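# Close both analyser doors with two robot arms

## Task

Close both of the analyser's doors, then leave both grippers holding nothing and with no contact against either door.

## Robot and tools

Robot: two arms, left_arm and right_arm, each a six-joint arm with a parallel two-finger gripper and a wrist camera (cam_left_wrist on the left arm, cam_right_wrist on the right, each 504x504 pixels). The arm names say nothing about which side of an image they appear on.

Frame: every position and orientation lives in one scene frame. Its origin sits on the table top between the arms, +x points out over the table, +z points up, and left_arm is on the +y side. The left base is at (-0.014, +0.308, 0) and the right base at (-0.046, -0.288, 0). Positions are in metres; orientations are unit quaternions written w first (qw, qx, qy, qz). The fingers point along the gripper's own +z axis and close along its y axis. The reported hand point (end_effector_position) lies between the finger pads, roughly 1 cm short of the tips; at long reach it can be a little wrong.

Row layout (shared by both motion tools): one flat list of 16 numbers covering both arms, always all 16 even if one arm stays put. Order: left x, y, z, qw, qx, qy, qz, opening, then the same eight for the right arm. x, y, z and the quaternion are an absolute target pose for that gripper in the scene frame, not an offset. Opening runs from -1 (closed) to +1 (fully open, 0.094 m). To keep an arm still, resend its exact position and quaternion from the last result before it stopped, plus the opening it should have. To keep an orientation, send the same quaternion every time rather than copying the slightly drifted reported one.

execute_actions(actions): a list of up to 15 actions. Each action is a table of up to 15 rows of 16 numbers; each row is applied for one control step of 1/30 s, and if fewer than 15 rows are given, the last row is held for the remaining steps. An empty list moves nothing and just returns the state and images. Per control step the controller only moves a gripper up to 70 mm and 16 degrees toward the target, so a distant target needs several actions; after an action the arm continues only to its last clipped pose. An action is rejected for both arms if any target lies more than 0.6 m from that gripper's current position along any of its own axes; if the first action fails this check, or any action is malformed, nothing in the call runs.

move(target, speed, blocking): target is one 16-number row as above (absolute poses). Both grippers travel in straight lines and arrive together, over 0.5 to 10 s; longer paths are cut off at 10 s. speed is the path's top speed in m/s, from 0.002 to 0.5 (default 0.25); rotation is capped at twice that value in rad/s. The opening is applied as the move begins. Moves do not avoid obstacles or the other arm, grippers trail and may overshoot the commanded speed, especially with the arm nearly straight. Faster moves and targets set deeper past a contact mean harder impacts and pushes. With blocking=false you get a result after 0.5 s while the arm keeps going; no further moves or execute_actions are accepted until a result shows the move has ended, so use wait(0) or stop. The extra "move:" line reports the ending (done, off_target, moving, held, fault), the limits that acted (paced = pose was clipped; held = a check blocked some steps, after which the arm may lurch quickly) and each gripper's remaining distance from its target. If only one arm is named, the other finished normally.

wait(seconds): 0 to 10 s; arms hold their last command, a running move continues, and the wait returns early when that move ends. stop(): brakes a running move; it needs room to slow, more at speed; fingers keep moving. zoom_image(camera, region): region is [x0, y0, x1, y1] in pixels of that camera's latest image, origin top-left, at most 504 by 504. read_manual(section): licence texts only. finished_scene(scene): pass the number of the current scene; it ends it for good once the last command has been held, and reports success.

Results: the state line gives each gripper's position and quaternion. "Hand target" lines show the pose each arm is currently being driven toward. grip_measured is the measured opening on the command scale (the last joint value gives it in metres); readings may be off by about 1 mm. Commanding an opening about 0.03 below grip_measured holds firmly. "pose unreachable" means the clearance check altered or blocked that arm's command. FAULT and OVER-TEMPERATURE FAULT lines mean an arm stopped; MOTOR HOT warns from 75 °C (a stop at 90 °C, arm drops at 100 °C). Moves often end a centimetre or more short, usually low. Joint limits (rad): waist -2.618 to 3.054, shoulder 0 to 3.142, elbow 0 to 3.142, wrist pitch and yaw -1.571 to 1.571, wrist roll -2.094 to 2.094. Camera calibration (intrinsics K, distortion, world-to-camera transform) is given per camera and may be slightly off.

Cautions: push the doors shut gently rather than slamming them; avoid hard impacts or heavy pressing; never let the arms collide; nothing may leave the table. Small outside tugs or nudges can occur. At the end both grippers must be empty and clear of both doors.

Each tool is called after "Request:" as name(argument=value, ...) on one line, values as JSON.

## Session

Request:
execute_actions(actions=[])

Scene clock: 0.00 s.
left_arm: end_effector_position=(+0.4836, +0.5348, +0.2613) grip_measured=+1.000 end_effector_quat_wxyz=(-0.401, +0.641, -0.557, +0.344) | right_arm: end_effector_position=(+0.2523, +0.3216, +0.0918) grip_measured=+1.000 end_effector_quat_wxyz=(-0.386, +0.831, -0.337, +0.216)
Joint positions: left_arm=[ 0.425  1.805  1.555 -0.238  0.348 -1.385  0.094] | right_arm=[ 1.295  2.624  2.376 -0.484  0.426 -1.341  0.094]
Joint velocities: left_arm=[-0.002  0.007 -0.002 -0.007 -0.022 -0.007  0.   ] | right_arm=[ 0.002  0.012  0.002 -0.081  0.007 -0.007  0.   ]
Hand target (left_arm): +0.483, +0.535, +0.272; -0.413, +0.633, -0.557, +0.345
Hand target (right_arm): +0.253, +0.324, +0.106; -0.399, +0.824, -0.340, +0.215

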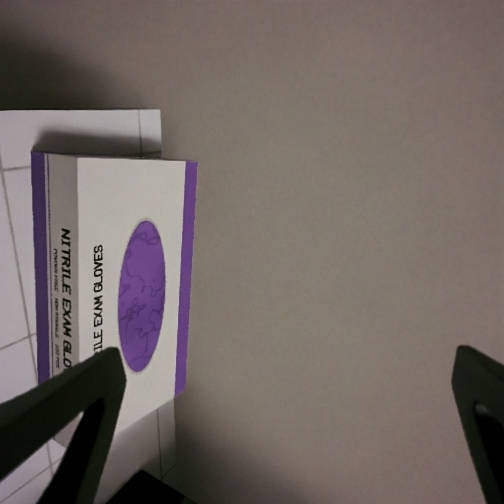

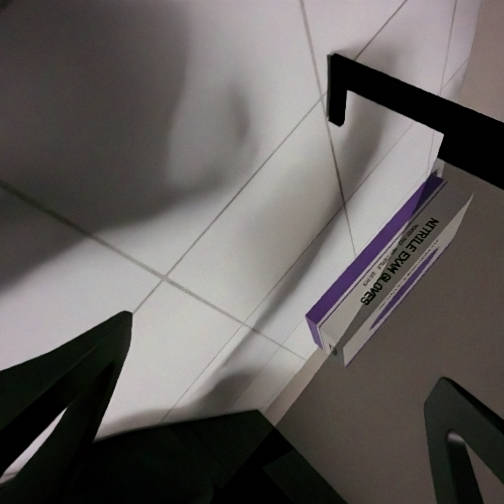

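Request:
move(target=[0.4836,0.5348,0.2613,-0.401,0.641,-0.557,0.344,0.17,-0.22,0.35,0.707,0,0.707,0,1], speed=0.3)


Request:
move(target=[0.4836,0.5348,0.2613,-0.401,0.641,-0.557,0.344,1,0.2,0.0,0.3,0.707,0,0.707,0,1], speed=0.3)

Scene clock: 10.13 s.
left_arm: end_effector_position=(+0.4836, +0.5348, +0.2613) grip_measured=+1.000 end_effector_quat_wxyz=(-0.401, +0.641, -0.557, +0.344) | right_arm: end_effector_position=(+0.2015, +0.0077, +0.2979) grip_measured=+1.000 end_effector_quat_wxyz=(+0.707, -0.008, +0.707, -0.013)
Joint positions: left_arm=[ 0.425  1.805  1.555 -0.238  0.348 -1.385  0.094] | right_arm=[ 1.41   1.48   0.903  0.574  1.344 -0.027  0.094]
Joint velocities: left_arm=[-0.017 -0.032  0.002  0.022 -0.022 -0.007  0.   ] | right_arm=[ 0.007 -0.007 -0.007 -0.051  0.051  0.037  0.   ]
Hand target (left_arm): +0.484, +0.535, +0.261; -0.401, +0.641, -0.557, +0.344
Hand target (right_arm): +0.198, +0.004, +0.305; +0.708, -0.000, +0.707, -0.004
Off the commanded pose (left_arm): 0.000 m, 0 deg.
Off the commanded pose (right_arm): 0.008 m, 2 deg.
move: done
camera_calibration (this result's frames):
cam_right_wrist: T_world_to_cam=[[0.0676405, -0.973404, 0.218881, -0.0634821], [-0.503945, -0.222674, -0.834539, 0.389816], [0.861083, -0.0538554, -0.505604, 0.0937145], [0, 0, 0, 1]] pos_world=[0.120044, 0.0300554, 0.386595]

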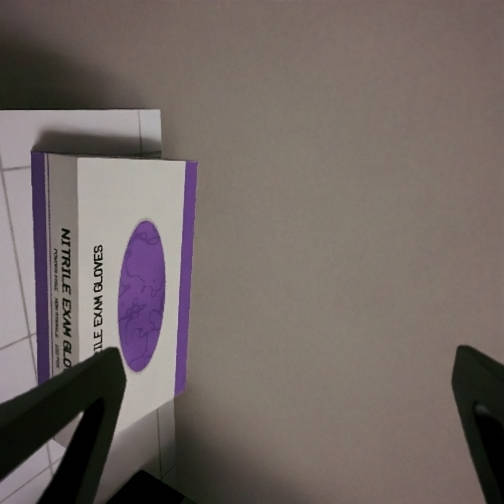

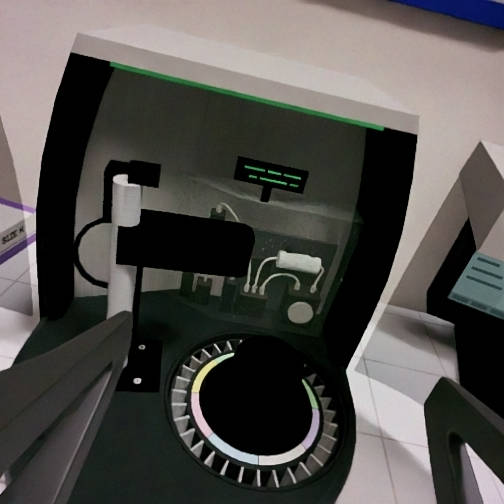

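Request:
move(target=[0.14,0.46,0.42,0.731,0.193,0.613,-0.231,1,0.08,-0.27,0.5,0.819,0,0.574,0,1], speed=0.3)

Scene clock: 38.87 s.
left_arm: end_effector_position=(+0.1398, +0.4672, +0.4191) grip_measured=+1.000 end_effector_quat_wxyz=(+0.703, -0.090, +0.705, +0.017) | right_arm: end_effector_position=(+0.0781, -0.2593, +0.5078) grip_measured=+1.000 end_effector_quat_wxyz=(+0.920, -0.026, +0.390, +0.013)
Joint positions: left_arm=[ 1.619  0.833  0.801  0.924  1.584 -0.994  0.094] | right_arm=[ 1.785  0.457  0.533  1.558  0.801 -1.712  0.094]
Joint velocities: left_arm=[-0.012  0.002  0.002  0.022 -0.066 -0.066  0.   ] | right_arm=[ 0.002 -0.012  0.002  0.007 -0.022  0.007  0.   ]
Hand target (left_arm): +0.139, +0.462, +0.419; +0.703, -0.089, +0.705, +0.026
Hand target (right_arm): +0.077, -0.267, +0.506; +0.923, -0.017, +0.384, +0.011
Off the commanded pose (left_arm): 0.007 m, 45 deg; orientation clipped at the last step of the last action.
Off the commanded pose (right_arm): 0.013 m, 24 deg; orientation clipped at the last step of the last action.
joint sent to its limit (left arm) — the command would take joint 5 (wrist yaw) past its upper limit, so that joint was sent only as far as its limit.
joint sent to its limit (right arm) — the command would take joint 4 (wrist pitch) past its upper limit, so that joint was sent only as far as its limit.
move: off_target (left_arm, right_arm); limits=paced
camera_calibration (this result's frames):
cam_left_wrist: T_world_to_cam=[[0.231684, -0.972189, 0.0342153, 0.417281], [-0.44601, -0.137416, -0.884416, 0.532381], [0.864522, 0.189645, -0.465443, 0.101499], [0, 0, 0, 1]] pos_world=[0.0530215, 0.459585, 0.503811]
cam_right_wrist: T_world_to_cam=[[-0.0362093, -0.973753, 0.224711, -0.355881], [0.23406, -0.226867, -0.945382, 0.440877], [0.971548, 0.0183641, 0.236131, -0.0747989], [0, 0, 0, 1]] pos_world=[-0.043407, -0.245146, 0.51443]

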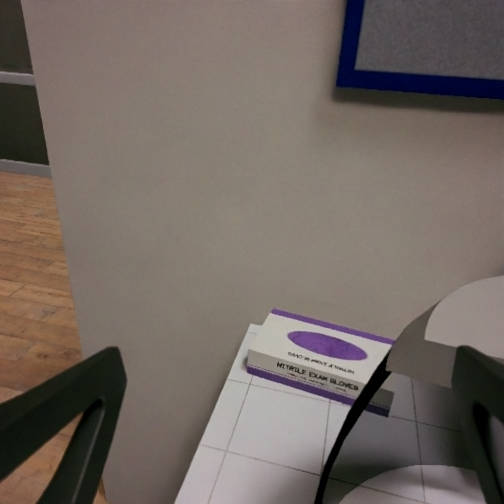

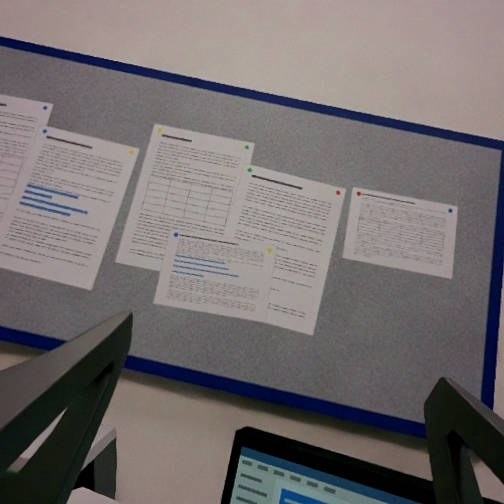

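Request:
move(target=[0.12,0.38,0.5,0.643,0,0.766,0,1,0.13,-0.17,0.45,0.664,-0.242,0.664,0.242,1], speed=0.3)

Scene clock: 48.63 s.
left_arm: end_effector_position=(+0.1473, +0.3873, +0.4940) grip_measured=+1.000 end_effector_quat_wxyz=(+0.694, -0.095, +0.705, +0.109) | right_arm: end_effector_position=(+0.1143, -0.1706, +0.4462) grip_measured=+1.000 end_effector_quat_wxyz=(+0.648, -0.347, +0.572, +0.364)
Joint positions: left_arm=[ 1.753  0.641  1.048  0.88   1.584 -1.267  0.094] | right_arm=[ 2.755  0.285  0.798  1.547  1.453 -2.096  0.094]
Joint velocities: left_arm=[-0.012 -0.012 -0.007 -0.066 -0.037 -0.066  0.   ] | right_arm=[ 0.017  0.027 -0.012  0.037  0.022 -0.11   0.   ]
Hand target (left_arm): +0.147, +0.388, +0.499; +0.693, -0.097, +0.705, +0.112
Hand target (right_arm): +0.127, -0.177, +0.451; +0.646, -0.330, +0.576, +0.377
Off the commanded pose (left_arm): 0.029 m, 19 deg; orientation clipped at the last step of the last action.
Off the commanded pose (right_arm): 0.016 m, 21 deg; orientation clipped at the last step of the last action.
joint sent to its limit (left arm) — the command would take joint 5 (wrist yaw) past its upper limit, so that joint was sent only as far as its limit.
joint sent to its limit (right arm) — the command would take joint 6 (wrist roll) past its lower limit, so that joint was sent only as far as its limit.
move: off_target (left_arm, right_arm); limits=paced
camera_calibration (this result's frames):
cam_left_wrist: T_world_to_cam=[[0.360959, -0.928356, -0.0886723, 0.360011], [-0.456257, -0.09287, -0.884988, 0.575491], [0.81335, 0.359902, -0.457092, 0.0825908], [0, 0, 0, 1]] pos_world=[0.0654475, 0.357939, 0.578977]
cam_right_wrist: T_world_to_cam=[[0.871256, -0.434152, 0.228965, -0.267972], [-0.00345075, -0.471894, -0.881649, 0.351239], [0.490817, 0.767352, -0.412638, 0.375205], [0, 0, 0, 1]] pos_world=[0.0505269, -0.238507, 0.52585]

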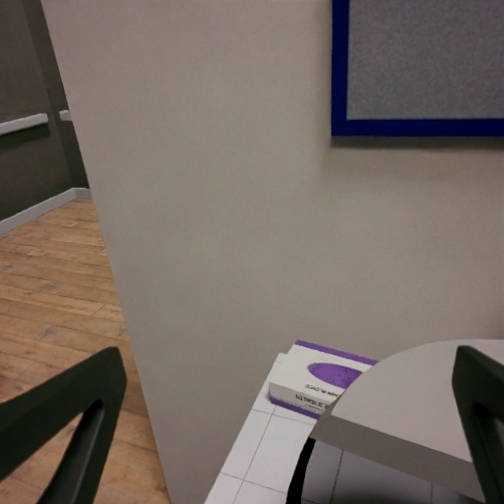

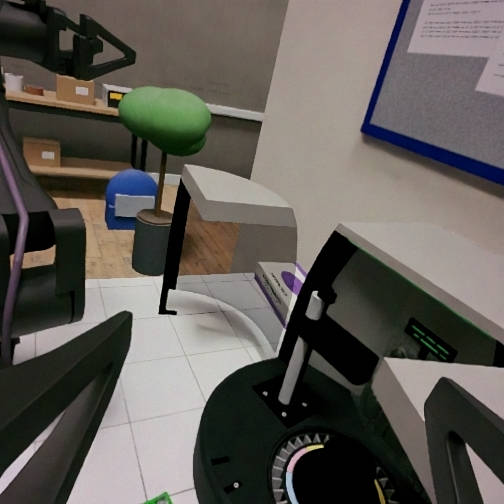

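Request:
move(target=[0.28,0.26,0.44,0.381,0.080,0.920,-0.033,1,0.21,-0.14,0.44,0.370,-0.239,0.892,0.099,1], speed=0.25)

Scene clock: 64.13 s.
left_arm: end_effector_position=(+0.2788, +0.2593, +0.4387) grip_measured=+1.000 end_effector_quat_wxyz=(+0.408, +0.086, +0.908, -0.043) | right_arm: end_effector_position=(+0.1981, -0.1520, +0.4439) grip_measured=+1.000 end_effector_quat_wxyz=(+0.489, -0.384, +0.591, +0.513)
Joint positions: left_arm=[-0.258  1.464  2.303 -1.564  0.039  0.024  0.094] | right_arm=[ 3.033  0.122  1.15   1.304  1.564 -2.098  0.094]
Joint velocities: left_arm=[-0.002  0.002 -0.007  0.051  0.066  0.051  0.   ] | right_arm=[-0.012  0.007 -0.002  0.022 -0.007  0.066  0.   ]
Hand target (left_arm): +0.279, +0.258, +0.441; +0.409, +0.084, +0.908, -0.042
Hand target (right_arm): +0.208, -0.152, +0.441; +0.478, -0.377, +0.596, +0.523
Off the commanded pose (left_arm): 0.002 m, 4 deg.
Off the commanded pose (right_arm): 0.017 m, 63 deg; orientation clipped at the last step of the last action.
joint sent to its limit (left arm) — the command would take joint 4 (wrist pitch) past its lower limit, so that joint was sent only as far as its limit.
joint sent to its limit (right arm) — the command would take joint 5 (wrist yaw) past its upper limit, so that joint was sent only as far as its limit.
move: off_target (left_arm, right_arm); limits=paced
camera_calibration (this result's frames):
cam_left_wrist: T_world_to_cam=[[-0.172952, -0.980141, -0.0970144, 0.354791], [-0.908882, 0.196774, -0.367714, 0.398755], [0.379502, 0.0245779, -0.924865, 0.409454], [0, 0, 0, 1]] pos_world=[0.268395, 0.259217, 0.559738]
cam_right_wrist: T_world_to_cam=[[0.993035, -0.110481, -0.0409266, -0.187451], [-0.0901718, -0.48912, -0.867543, 0.36652], [0.0758286, 0.865191, -0.495675, 0.452772], [0, 0, 0, 1]] pos_world=[0.184862, -0.233172, 0.534728]

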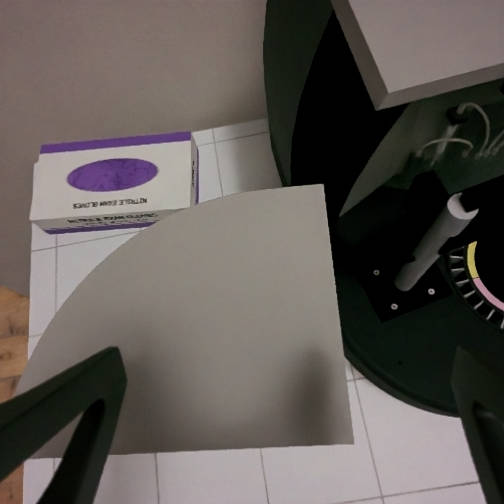

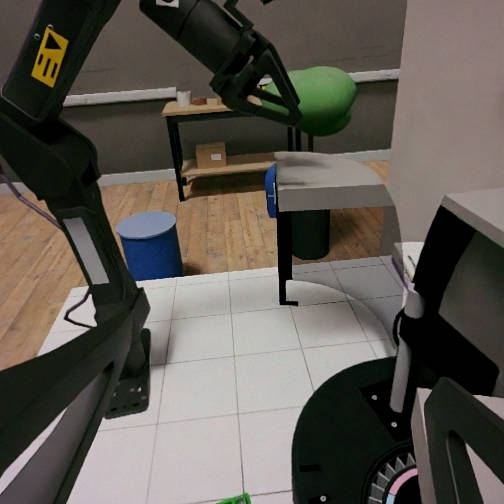

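Request:
move(target=[0.28,0.49,0.41,0.381,-0.080,0.920,0.033,-1,-0.02,0.01,0.42,0.271,-0.653,0.653,0.271,1], speed=0.3)

Request:
move(target=[0.28,0.49,0.27,0.381,-0.080,0.920,0.033,-1,0.18,-0.10,0.44,0.358,-0.316,0.868,0.131,1], speed=0.3)

Scene clock: 84.00 s.
left_arm: end_effector_position=(+0.2820, +0.4908, +0.4056) grip_measured=-0.990 end_effector_quat_wxyz=(+0.380, -0.085, +0.920, +0.038) | right_arm: end_effector_position=(-0.0269, -0.1111, +0.4042) grip_measured=+1.000 end_effector_quat_wxyz=(+0.557, -0.467, +0.527, +0.440)
Joint positions: left_arm=[ 0.627  1.648  2.348 -1.567  0.376  0.415  0.   ] | right_arm=[ 3.037  0.421  0.614  1.323  1.563 -1.571  0.094]
Joint velocities: left_arm=[ 0.002  0.007  0.002  0.051  0.037  0.007 -0.   ] | right_arm=[-0.007  0.002 -0.012  0.037  0.022 -0.095  0.   ]
Hand target (left_arm): +0.282, +0.491, +0.410; +0.386, -0.081, +0.918, +0.036
Hand target (right_arm): -0.035, -0.110, +0.401; +0.557, -0.472, +0.524, +0.440
Off the commanded pose (left_arm): 0.005 m, 1 deg.
Off the commanded pose (right_arm): 0.122 m, 46 deg; position and orientation clipped at the last step of the last action.
joint sent to its limit (left arm) — the command would take joint 4 (wrist pitch) past its lower limit, so that joint was sent only as far as its limit.
joint sent to its limit (right arm) — the command would take joint 1 (waist) past its upper limit and joint 5 (wrist yaw) past its upper limit, so those joints were sent only as far as their limits.
move: off_target (right_arm); limits=paced
camera_calibration (this result's frames):
cam_left_wrist: T_world_to_cam=[[0.193746, -0.974818, -0.110421, 0.478463], [-0.939324, -0.15185, -0.307591, 0.499279], [0.283077, 0.163316, -0.94509, 0.339287], [0, 0, 0, 1]] pos_world=[0.28024, 0.486819, 0.527062]
cam_right_wrist: T_world_to_cam=[[0.964625, -0.0989429, 0.244355, -0.0759195], [0.156417, -0.53131, -0.832612, 0.319622], [0.212209, 0.84138, -0.497038, 0.416334], [0, 0, 0, 1]] pos_world=[-0.0651104, -0.187988, 0.491607]

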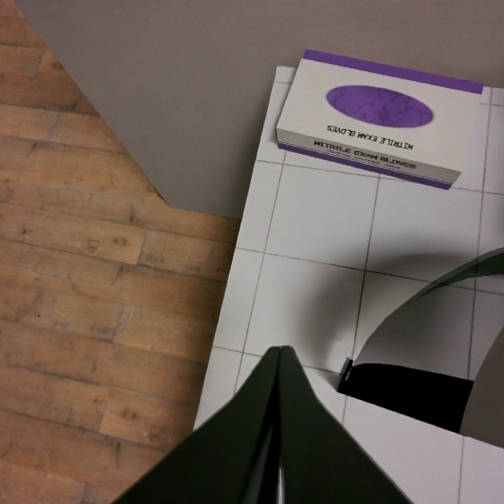

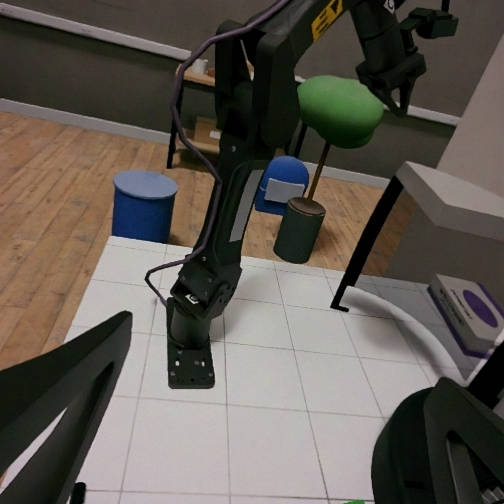

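Scene clock: 86.67 s.
left_arm: end_effector_position=(+0.2832, +0.4915, +0.2614) grip_measured=-0.990 end_effector_quat_wxyz=(+0.363, -0.086, +0.928, +0.026) | right_arm: end_effector_position=(+0.1607, -0.1454, +0.4436) grip_measured=+1.000 end_effector_quat_wxyz=(+0.492, -0.388, +0.589, +0.511)
Joint positions: left_arm=[ 0.627  1.332  1.385 -0.967  0.378  0.423  0.   ] | right_arm=[ 3.033  0.131  1.041  1.242  1.563 -1.93   0.094]
Joint velocities: left_arm=[-0.012 -0.012  0.007 -0.007  0.022  0.007 -0.001] | right_arm=[-0.007 -0.022 -0.002 -0.095 -0.051 -0.081  0.   ]
Hand target (left_arm): +0.281, +0.491, +0.271; +0.381, -0.080, +0.921, +0.033
Hand target (right_arm): +0.171, -0.146, +0.442; +0.484, -0.384, +0.592, +0.518
Off the commanded pose (left_arm): 0.009 m, 3 deg.
Off the commanded pose (right_arm): 0.049 m, 57 deg; orientation clipped at the last step of the last action.
joint sent to its limit (right arm) — the command would take joint 5 (wrist yaw) past its upper limit, so that joint was sent only as far as its limit.
move: off_target (left_arm, right_arm); limits=paced
camera_calibration (this result's frames):
cam_left_wrist: T_world_to_cam=[[0.183182, -0.978875, -0.0908152, 0.462816], [-0.950396, -0.152713, -0.270973, 0.450131], [0.25138, 0.135948, -0.958293, 0.228371], [0, 0, 0, 1]] pos_world=[0.285615, 0.490734, 0.382851]
cam_right_wrist: T_world_to_cam=[[0.993436, -0.110538, -0.029438, -0.15478], [-0.0802419, -0.489985, -0.86803, 0.364692], [0.0815264, 0.864694, -0.495638, 0.448716], [0, 0, 0, 1]] pos_world=[0.146445, -0.226418, 0.534408]

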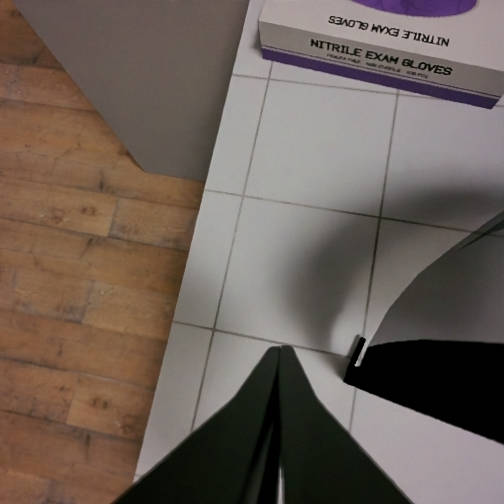

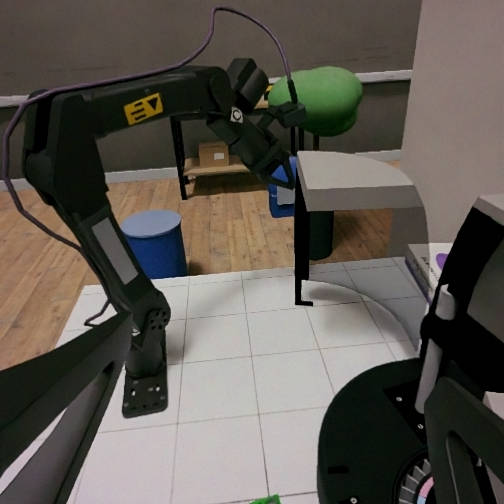

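Request:
move(target=[0.31,0.465,0.29,0.259,0,0.966,0,-1,-0.26,-0.08,0.40,0.147,-0.854,0.354,0.354,1], speed=0.3)

Scene clock: 98.93 s.
left_arm: end_effector_position=(+0.3063, +0.4662, +0.2860) grip_measured=-0.990 end_effector_quat_wxyz=(+0.260, -0.010, +0.966, -0.002) | right_arm: end_effector_position=(-0.2573, -0.0699, +0.3840) grip_measured=+1.000 end_effector_quat_wxyz=(+0.645, -0.582, +0.398, +0.294)
Joint positions: left_arm=[ 0.484  1.601  1.862 -1.383  0.285  0.509  0.   ] | right_arm=[ 3.037  1.313  0.892  1.31   1.564 -1.432  0.094]
Joint velocities: left_arm=[-0.002  0.012 -0.007  0.007  0.022 -0.037  0.   ] | right_arm=[-0.002 -0.002  0.022 -0.051 -0.022  0.022  0.   ]
Hand target (left_arm): +0.310, +0.464, +0.289; +0.260, -0.001, +0.966, -0.002
Hand target (right_arm): -0.259, -0.072, +0.394; +0.640, -0.578, +0.404, +0.304
Off the commanded pose (left_arm): 0.006 m, 1 deg.
Off the commanded pose (right_arm): 0.019 m, 67 deg; orientation clipped at the last step of the last action.
joint sent to its limit (right arm) — the command would take joint 1 (waist) past its upper limit and joint 5 (wrist yaw) past its upper limit, so those joints were sent only as far as their limits.
move: off_target (right_arm); limits=paced
camera_calibration (this result's frames):
cam_left_wrist: T_world_to_cam=[[0.00143126, -0.995529, -0.0944456, 0.500562], [-0.998446, 0.00383909, -0.0555978, 0.355055], [0.0557118, 0.0943784, -0.993976, 0.339103], [0, 0, 0, 1]] pos_world=[0.334894, 0.464957, 0.404077]
cam_right_wrist: T_world_to_cam=[[0.740687, -0.0578018, 0.669359, -0.0625804], [0.512714, -0.595211, -0.618748, 0.365865], [0.434175, 0.801488, -0.411229, 0.441915], [0, 0, 0, 1]] pos_world=[-0.3331, -0.14004, 0.449995]

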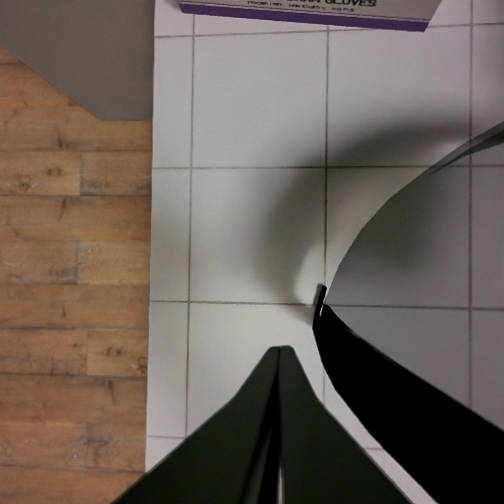

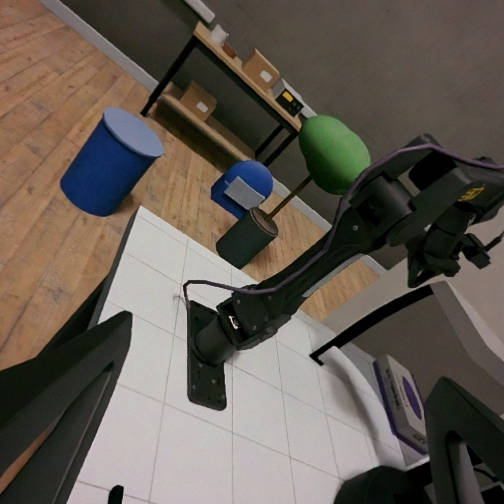

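Request:
move(target=[0.31,0.35,0.285,0.259,0,0.966,0,-1,-0.40,-0.15,0.33,0.1,-0.807,0.142,0.565,1], speed=0.3)

Scene clock: 105.83 s.
left_arm: end_effector_position=(+0.3024, +0.3544, +0.2903) grip_measured=-0.990 end_effector_quat_wxyz=(+0.257, -0.001, +0.966, +0.010) | right_arm: end_effector_position=(-0.3981, -0.1511, +0.3153) grip_measured=+1.000 end_effector_quat_wxyz=(-0.101, +0.810, -0.137, -0.561)
Joint positions: left_arm=[ 0.068  1.416  1.701 -1.341  0.069  0.159  0.   ] | right_arm=[ 2.819  1.088  1.047 -0.316 -0.046 -0.028  0.094]
Joint velocities: left_arm=[ 0.007 -0.007  0.012  0.007 -0.022 -0.022  0.001] | right_arm=[-0.002  0.007  0.007 -0.051  0.007 -0.051  0.   ]
Hand target (left_arm): +0.309, +0.349, +0.285; +0.256, +0.000, +0.967, -0.001
Hand target (right_arm): -0.400, -0.149, +0.327; -0.099, +0.804, -0.140, -0.569
Off the commanded pose (left_arm): 0.010 m, 1 deg.
Off the commanded pose (right_arm): 0.015 m, 1 deg.
move: off_target (right_arm); limits=paced
camera_calibration (this result's frames):
cam_left_wrist: T_world_to_cam=[[-0.0107371, -0.992315, -0.123269, 0.400555], [-0.998643, 0.0169232, -0.0492468, 0.345365], [0.0509545, 0.122573, -0.991151, 0.34476], [0, 0, 0, 1]] pos_world=[0.33163, 0.349374, 0.408093]
cam_right_wrist: T_world_to_cam=[[0.199524, 0.966372, 0.162221, 0.182199], [0.789779, -0.0605992, -0.61039, 0.535596], [-0.580034, 0.249906, -0.775312, 0.167555], [0, 0, 0, 1]] pos_world=[-0.362168, -0.185488, 0.427273]

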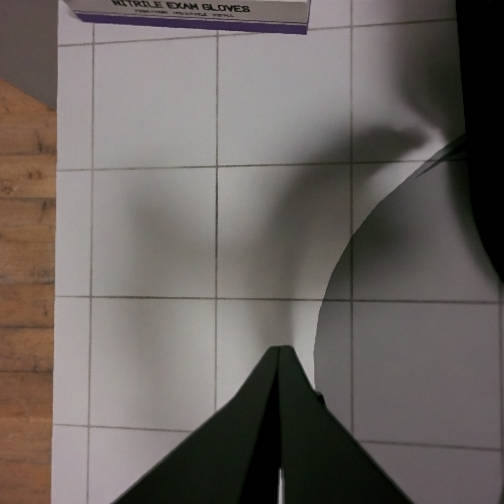

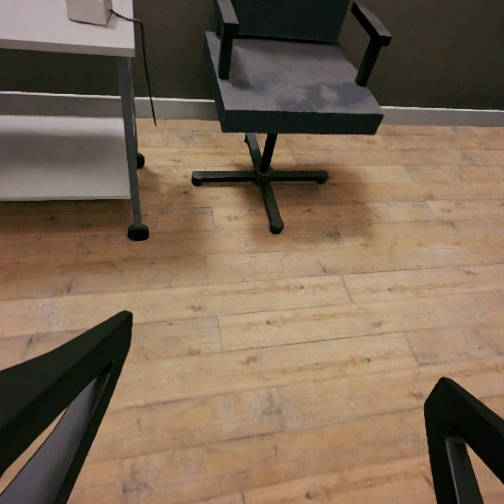

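Request:
move(target=[0.30,0.25,0.285,0.259,0,0.966,0,-1,-0.08,0.0,0.40,0.246,-0.708,0.594,0.293,1], speed=0.4)

Request:
move(target=[0.28,0.19,0.285,0.259,0,0.966,0,-1,0.20,-0.20,0.44,0.377,-0.161,0.910,0.067,1], speed=0.4)

Scene clock: 112.13 s.
left_arm: end_effector_position=(+0.2988, +0.2508, +0.2835) grip_measured=-0.990 end_effector_quat_wxyz=(+0.251, +0.001, +0.968, -0.003) | right_arm: end_effector_position=(-0.0774, -0.0001, +0.3947) grip_measured=+1.000 end_effector_quat_wxyz=(-0.233, +0.709, -0.600, -0.288)
Joint positions: left_arm=[-0.361  1.416  1.679 -1.34  -0.114 -0.219  0.   ] | right_arm=[ 1.687  1.356  2.022 -1.483 -0.098 -0.083  0.094]
Joint velocities: left_arm=[ 0.002 -0.007  0.002 -0.007 -0.037 -0.066 -0.001] | right_arm=[-0.002  0.007  0.022 -0.066 -0.007 -0.051  0.   ]
Hand target (left_arm): +0.299, +0.250, +0.285; +0.256, -0.000, +0.967, -0.001
Hand target (right_arm): -0.077, +0.000, +0.401; -0.238, +0.709, -0.596, -0.293
Off the commanded pose (left_arm): 0.002 m, 1 deg.
Off the commanded pose (right_arm): 0.006 m, 2 deg.
move: done
camera_calibration (this result's frames):
cam_left_wrist: T_world_to_cam=[[-0.0217744, -0.994871, -0.0987828, 0.293867], [-0.998994, 0.0255259, -0.0368731, 0.337641], [0.0392055, 0.0978806, -0.994426, 0.361607], [0, 0, 0, 1]] pos_world=[0.329523, 0.248347, 0.40107]
cam_right_wrist: T_world_to_cam=[[0.933236, 0.353687, 0.0630567, 0.0552874], [0.358711, -0.907598, -0.218155, 0.151682], [-0.0199285, 0.226209, -0.973875, 0.499108], [0, 0, 0, 1]] pos_world=[-0.0960596, 0.00520876, 0.515672]

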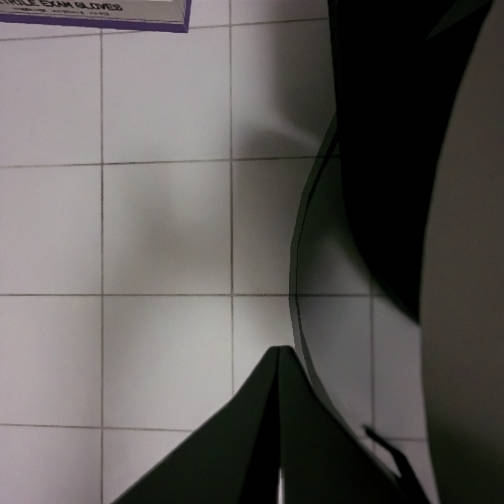

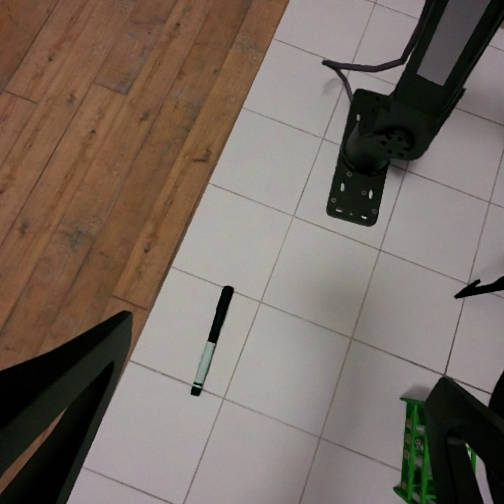

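Scene clock: 114.43 s.
left_arm: end_effector_position=(+0.2764, +0.1945, +0.2838) grip_measured=-0.991 end_effector_quat_wxyz=(+0.258, -0.001, +0.966, -0.002) | right_arm: end_effector_position=(+0.2029, -0.2019, +0.4325) grip_measured=+1.000 end_effector_quat_wxyz=(+0.403, -0.164, +0.897, +0.076)
Joint positions: left_arm=[-0.629  1.416  1.679 -1.37  -0.246 -0.46   0.   ] | right_arm=[ 0.36   1.335  2.173 -1.565 -0.059 -0.048  0.094]
Joint velocities: left_arm=[-0.012 -0.002  0.007 -0.037 -0.007 -0.051  0.001] | right_arm=[-0.017 -0.012  0.002 -0.022 -0.037  0.022  0.   ]
Hand target (left_arm): +0.279, +0.190, +0.285; +0.257, +0.000, +0.966, +0.000
Hand target (right_arm): +0.203, -0.204, +0.440; +0.413, -0.155, +0.894, +0.076
Off the commanded pose (left_arm): 0.006 m, 0 deg.
Off the commanded pose (right_arm): 0.008 m, 4 deg.
joint sent to its limit (right arm) — the command would take joint 4 (wrist pitch) past its lower limit, so that joint was sent only as far as its limit.
move: off_target (right_arm)
camera_calibration (this result's frames):
cam_left_wrist: T_world_to_cam=[[-0.0164429, -0.994763, -0.100875, 0.236483], [-0.998436, 0.0217274, -0.0515133, 0.32144], [0.0534353, 0.0998706, -0.993565, 0.363733], [0, 0, 0, 1]] pos_world=[0.30539, 0.191934, 0.401806]
cam_right_wrist: T_world_to_cam=[[0.51806, -0.850673, 0.0892748, -0.307559], [-0.801326, -0.519195, -0.297174, 0.224251], [0.299149, 0.0824156, -0.950641, 0.483373], [0, 0, 0, 1]] pos_world=[0.194432, -0.185039, 0.553613]

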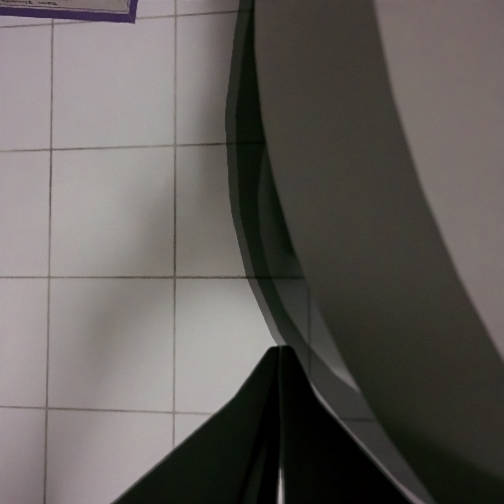

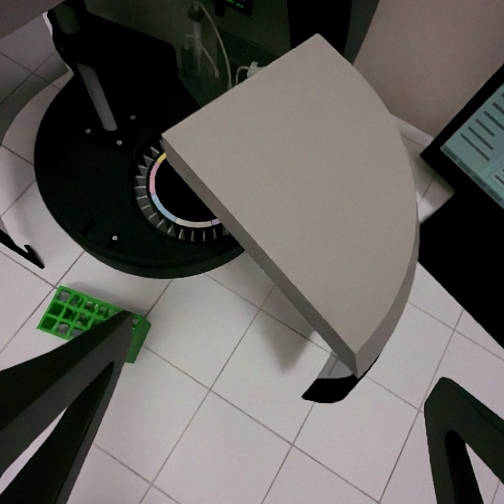

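Request:
move(target=[0.245,0.11,0.285,0.259,0,0.966,0,-1,0.27,-0.34,0.40,0.259,0,0.966,0,-1], speed=0.15)

Request:
move(target=[0.235,0.09,0.285,0.259,0,0.966,0,-1,0.28,-0.33,0.29,0.259,0,0.966,0,-1], speed=0.2)

Scene clock: 127.67 s.
left_arm: end_effector_position=(+0.2403, +0.1125, +0.2792) grip_measured=-0.991 end_effector_quat_wxyz=(+0.247, +0.004, +0.969, -0.003) | right_arm: end_effector_position=(+0.2680, -0.3403, +0.3915) grip_measured=-0.981 end_effector_quat_wxyz=(+0.341, +0.008, +0.940, -0.006)
Joint positions: left_arm=[-0.971  1.54   1.793 -1.476 -0.365 -0.787  0.   ] | right_arm=[-0.176  1.527  2.205 -1.565 -0.141 -0.181  0.001]
Joint velocities: left_arm=[ 0.007 -0.007  0.002 -0.007 -0.066  0.007 -0.   ] | right_arm=[ 0.002  0.017  0.012 -0.051 -0.051  0.066 -0.   ]
Hand target (left_arm): +0.244, +0.110, +0.284; +0.257, -0.000, +0.966, +0.001
Hand target (right_arm): +0.269, -0.343, +0.399; +0.350, +0.006, +0.937, -0.012
Off the commanded pose (left_arm): 0.008 m, 2 deg.
Off the commanded pose (right_arm): 0.009 m, 10 deg.
joint sent to its limit (right arm) — the command would take joint 4 (wrist pitch) past its lower limit, so that joint was sent only as far as its limit.
move: off_target (right_arm)
camera_calibration (this result's frames):
cam_left_wrist: T_world_to_cam=[[-0.0282871, -0.994606, -0.0997915, 0.156339], [-0.999095, 0.0313037, -0.0287935, 0.279723], [0.031762, 0.0988867, -0.994592, 0.374885], [0, 0, 0, 1]] pos_world=[0.271985, 0.109668, 0.396513]
cam_right_wrist: T_world_to_cam=[[0.174706, -0.982035, 0.0713102, -0.401015], [-0.970982, -0.183846, -0.152952, 0.295507], [0.163314, -0.0425195, -0.985657, 0.44393], [0, 0, 0, 1]] pos_world=[0.284491, -0.320607, 0.511358]

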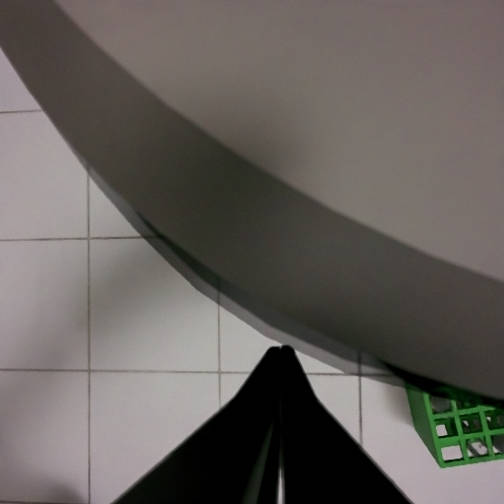

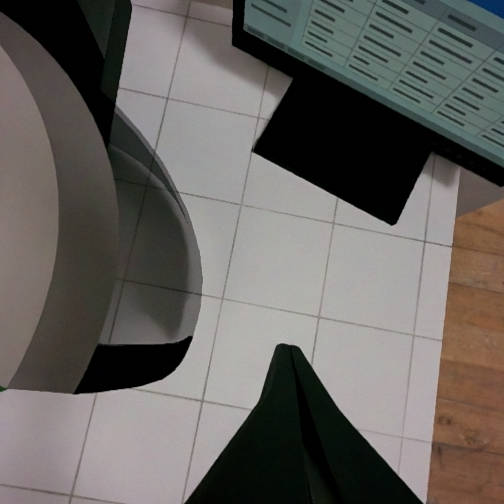

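Scene clock: 128.80 s.
left_arm: end_effector_position=(+0.2321, +0.0917, +0.2800) grip_measured=-0.991 end_effector_quat_wxyz=(+0.249, +0.002, +0.968, -0.005) | right_arm: end_effector_position=(+0.2799, -0.3317, +0.2846) grip_measured=-0.981 end_effector_quat_wxyz=(+0.245, -0.001, +0.969, +0.003)
Joint positions: left_arm=[-1.045  1.586  1.842 -1.502 -0.391 -0.864  0.   ] | right_arm=[-0.116  1.465  1.731 -1.35  -0.094 -0.166  0.001]
Joint velocities: left_arm=[-0.002  0.012 -0.007  0.022 -0.066 -0.007 -0.001] | right_arm=[-0.002  0.002 -0.012  0.007  0.007  0.022 -0.   ]
Hand target (left_arm): +0.235, +0.090, +0.285; +0.259, -0.000, +0.966, -0.000
Hand target (right_arm): +0.279, -0.330, +0.290; +0.259, +0.000, +0.966, +0.001
Off the commanded pose (left_arm): 0.006 m, 1 deg.
Off the commanded pose (right_arm): 0.006 m, 2 deg.
move: done
camera_calibration (this result's frames):
cam_left_wrist: T_world_to_cam=[[-0.0263264, -0.995029, -0.0960376, 0.134071], [-0.998996, 0.0296718, -0.0335734, 0.273638], [0.0362561, 0.0950573, -0.994811, 0.377309], [0, 0, 0, 1]] pos_world=[0.263213, 0.0894197, 0.397414]
cam_right_wrist: T_world_to_cam=[[0.204619, -0.978624, 0.0206613, -0.379911], [-0.978193, -0.203669, 0.0406971, 0.23262], [-0.035619, -0.0285381, -0.998958, 0.401035], [0, 0, 0, 1]] pos_world=[0.319568, -0.312968, 0.399]

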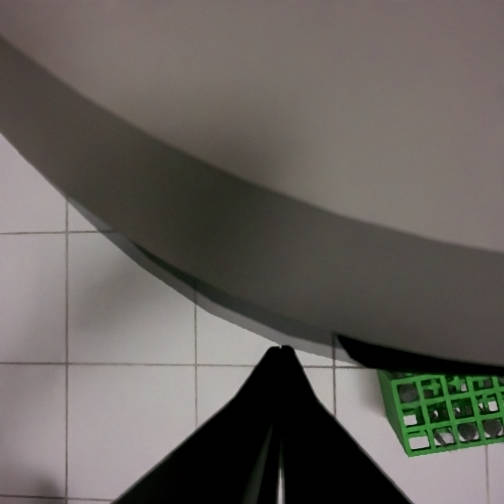

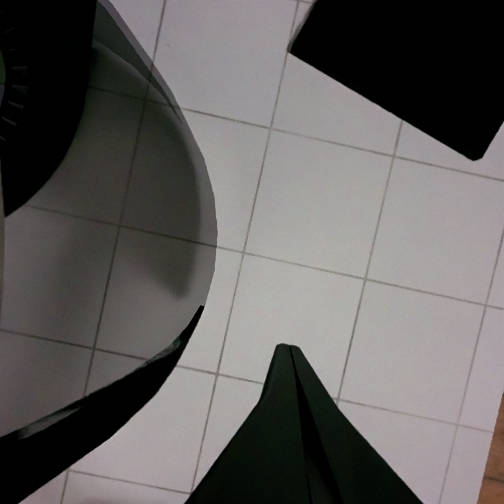

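Request:
move(target=[0.255,0.085,0.285,0.259,0,0.966,0,-1,0.29,-0.17,0.29,0.259,0,0.966,0,-1], speed=0.12)

Scene clock: 133.20 s.
left_arm: end_effector_position=(+0.2416, +0.0868, +0.2791) grip_measured=-0.991 end_effector_quat_wxyz=(+0.241, +0.009, +0.970, +0.001) | right_arm: end_effector_position=(+0.2753, -0.1780, +0.2767) grip_measured=-0.982 end_effector_quat_wxyz=(+0.224, -0.011, +0.974, -0.021)
Joint positions: left_arm=[-1.025  1.637  1.899 -1.517 -0.379 -0.833  0.   ] | right_arm=[ 0.513  1.571  1.822 -1.422  0.222  0.374  0.001]
Joint velocities: left_arm=[ 0.002 -0.012 -0.002  0.037 -0.051  0.037 -0.001] | right_arm=[ 0.007  0.002 -0.007  0.051 -0.007  0.051 -0.001]
Hand target (left_arm): +0.255, +0.085, +0.285; +0.259, +0.000, +0.966, +0.000
Hand target (right_arm): +0.290, -0.169, +0.290; +0.258, -0.001, +0.966, -0.004
Off the commanded pose (left_arm): 0.015 m, 2 deg.
Off the commanded pose (right_arm): 0.021 m, 5 deg.
move: off_target (left_arm, right_arm)
camera_calibration (this result's frames):
cam_left_wrist: T_world_to_cam=[[-0.0380589, -0.993128, -0.110673, 0.136162], [-0.999032, 0.040261, -0.0177297, 0.27789], [0.0220637, 0.109891, -0.993699, 0.378357], [0, 0, 0, 1]] pos_world=[0.274455, 0.0824599, 0.395969]
cam_right_wrist: T_world_to_cam=[[0.214952, -0.974667, 0.0618082, -0.241907], [-0.973494, -0.208769, 0.0934113, 0.24292], [-0.0781412, -0.0802488, -0.993707, 0.398421], [0, 0, 0, 1]] pos_world=[0.319613, -0.153092, 0.388175]

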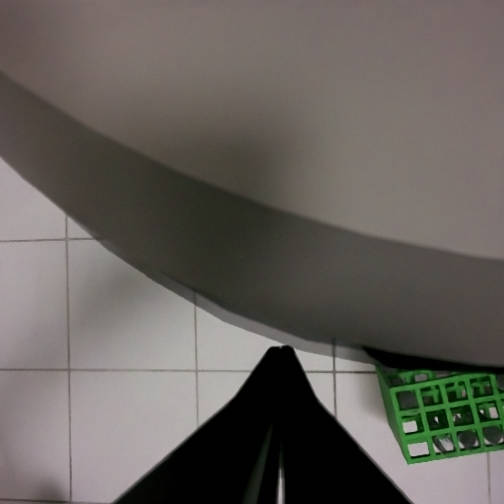

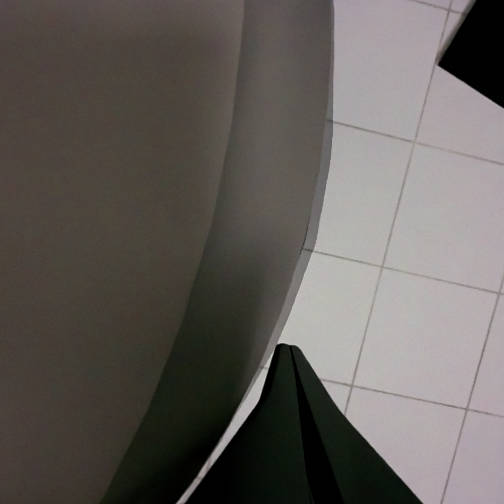

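Request:
move(target=[0.13,0.10,0.27,0.239,0.370,0.892,-0.099,0,0.25,-0.17,0.29,0.259,0,0.966,0,-1], speed=0.25)

Scene clock: 137.83 s.
left_arm: end_effector_position=(+0.1327, +0.1018, +0.2675) grip_measured=-0.002 end_effector_quat_wxyz=(+0.229, +0.364, +0.899, -0.086) | right_arm: end_effector_position=(+0.2523, -0.1688, +0.2863) grip_measured=-0.982 end_effector_quat_wxyz=(+0.246, -0.004, +0.969, -0.004)
Joint positions: left_arm=[-1.174  1.183  1.457 -1.372 -0.15  -0.256  0.047] | right_arm=[ 0.58   1.478  1.756 -1.407  0.239  0.446  0.001]
Joint velocities: left_arm=[ 0.002 -0.007 -0.007 -0.066  0.007  0.051  0.001] | right_arm=[-0.002 -0.002  0.002 -0.066 -0.022  0.037  0.   ]
Hand target (left_arm): +0.129, +0.101, +0.272; +0.240, +0.371, +0.892, -0.098
Hand target (right_arm): +0.250, -0.170, +0.290; +0.259, -0.000, +0.966, -0.001
Off the commanded pose (left_arm): 0.004 m, 2 deg.
Off the commanded pose (right_arm): 0.005 m, 2 deg.
move: done
camera_calibration (this result's frames):
cam_left_wrist: T_world_to_cam=[[-0.703568, -0.700954, -0.116858, 0.205821], [-0.703616, 0.710186, -0.02367, 0.062551], [0.0995828, 0.06557, -0.992866, 0.361631], [0, 0, 0, 1]] pos_world=[0.152808, 0.0761358, 0.384584]
cam_right_wrist: T_world_to_cam=[[0.207965, -0.977523, 0.034628, -0.219478], [-0.977586, -0.206531, 0.0408628, 0.238071], [-0.0327926, -0.0423499, -0.998565, 0.403205], [0, 0, 0, 1]] pos_world=[0.291601, -0.148301, 0.400498]

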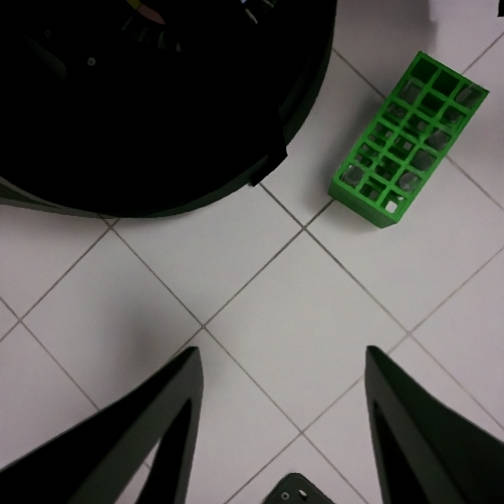

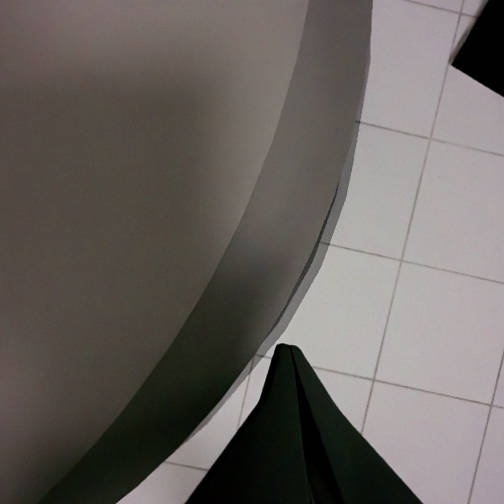

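Request:
move(target=[0.152,-0.01,0.10,0.165,0.628,0.748,-0.139,0.7,0.25,-0.19,0.29,0.259,0,0.966,0,-1], speed=0.3)

Scene clock: 147.90 s.
left_arm: end_effector_position=(+0.1499, -0.0090, +0.1013) grip_measured=+0.698 end_effector_quat_wxyz=(+0.163, +0.627, +0.750, -0.133) | right_arm: end_effector_position=(+0.2514, -0.1870, +0.2862) grip_measured=-0.982 end_effector_quat_wxyz=(+0.248, -0.001, +0.969, -0.003)
Joint positions: left_arm=[-1.137  1.549  1.093 -0.715  0.143  0.338  0.08 ] | right_arm=[ 0.516  1.439  1.719 -1.394  0.213  0.393  0.001]
Joint velocities: left_arm=[ 0.017 -0.002 -0.012 -0.007  0.022  0.022 -0.001] | right_arm=[ 0.002  0.002  0.007 -0.037 -0.022 -0.007  0.001]
Hand target (left_arm): +0.152, -0.011, +0.100; +0.167, +0.627, +0.748, -0.140
Hand target (right_arm): +0.250, -0.190, +0.290; +0.259, +0.000, +0.966, +0.000
Off the commanded pose (left_arm): 0.003 m, 1 deg.
Off the commanded pose (right_arm): 0.005 m, 1 deg.
move: done
camera_calibration (this result's frames):
cam_left_wrist: T_world_to_cam=[[-0.982804, -0.149949, -0.107753, 0.166728], [-0.155643, 0.986719, 0.0464891, 0.062668], [0.0993513, 0.0624608, -0.99309, 0.202183], [0, 0, 0, 1]] pos_world=[0.153528, -0.0494635, 0.215838]
cam_right_wrist: T_world_to_cam=[[0.201569, -0.978913, 0.0331643, -0.235315], [-0.979004, -0.200308, 0.037788, 0.235831], [-0.0303481, -0.0400849, -0.998735, 0.402225], [0, 0, 0, 1]] pos_world=[0.290518, -0.166991, 0.400609]

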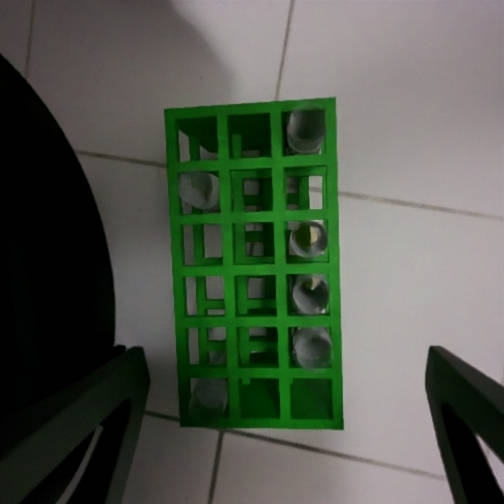

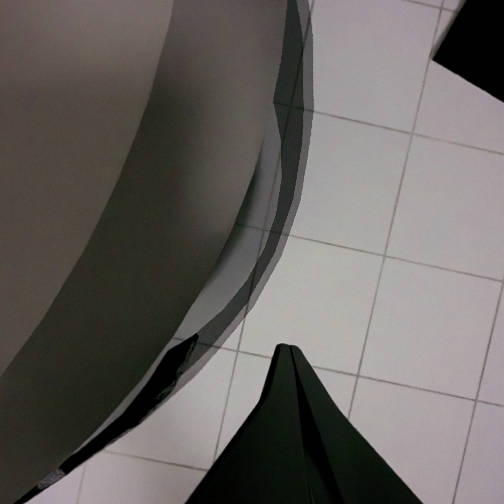

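Request:
move(target=[0.164,-0.025,0.033,0.165,0.628,0.748,-0.139,0.7,0.25,-0.19,0.29,0.259,0,0.966,0,-1], speed=0.15)

Scene clock: 152.13 s.
left_arm: end_effector_position=(+0.1624, -0.0243, +0.0346) grip_measured=+0.698 end_effector_quat_wxyz=(+0.163, +0.628, +0.749, -0.132) | right_arm: end_effector_position=(+0.2515, -0.1869, +0.2863) grip_measured=-0.982 end_effector_quat_wxyz=(+0.248, -0.001, +0.969, -0.003)
Joint positions: left_arm=[-1.129  1.713  0.986 -0.446  0.146  0.348  0.08 ] | right_arm=[ 0.516  1.439  1.719 -1.394  0.213  0.393  0.001]
Joint velocities: left_arm=[-0.002 -0.002 -0.017 -0.007  0.007  0.095  0.001] | right_arm=[-0.017  0.002 -0.012 -0.022  0.051  0.007  0.   ]
Hand target (left_arm): +0.164, -0.025, +0.032; +0.165, +0.628, +0.748, -0.139
Hand target (right_arm): +0.250, -0.190, +0.290; +0.259, +0.000, +0.966, -0.000
Off the commanded pose (left_arm): 0.002 m, 1 deg.
Off the commanded pose (right_arm): 0.005 m, 1 deg.
move: done
camera_calibration (this result's frames):
cam_left_wrist: T_world_to_cam=[[-0.982991, -0.148072, -0.108642, 0.169612], [-0.153899, 0.986953, 0.047324, 0.0824232], [0.100217, 0.0632389, -0.992954, 0.135578], [0, 0, 0, 1]] pos_world=[0.165824, -0.0648069, 0.149149]
cam_right_wrist: T_world_to_cam=[[0.201558, -0.978918, 0.0330734, -0.235268], [-0.979017, -0.200314, 0.0374179, 0.236019], [-0.030004, -0.0399213, -0.998752, 0.402219], [0, 0, 0, 1]] pos_world=[0.290555, -0.166973, 0.400667]

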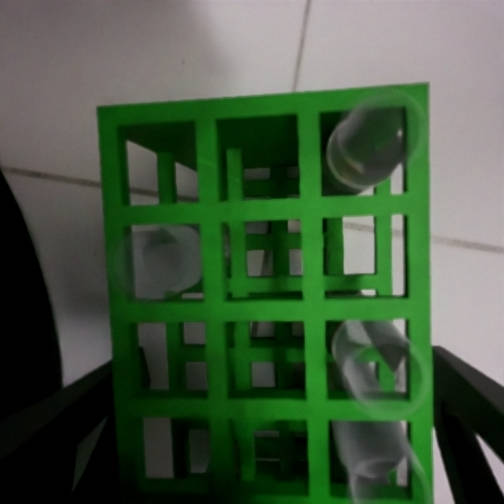

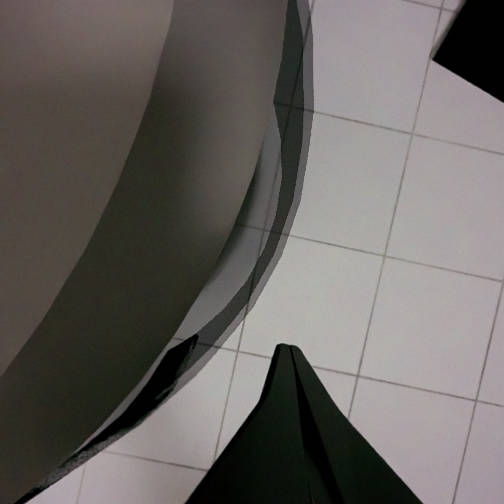

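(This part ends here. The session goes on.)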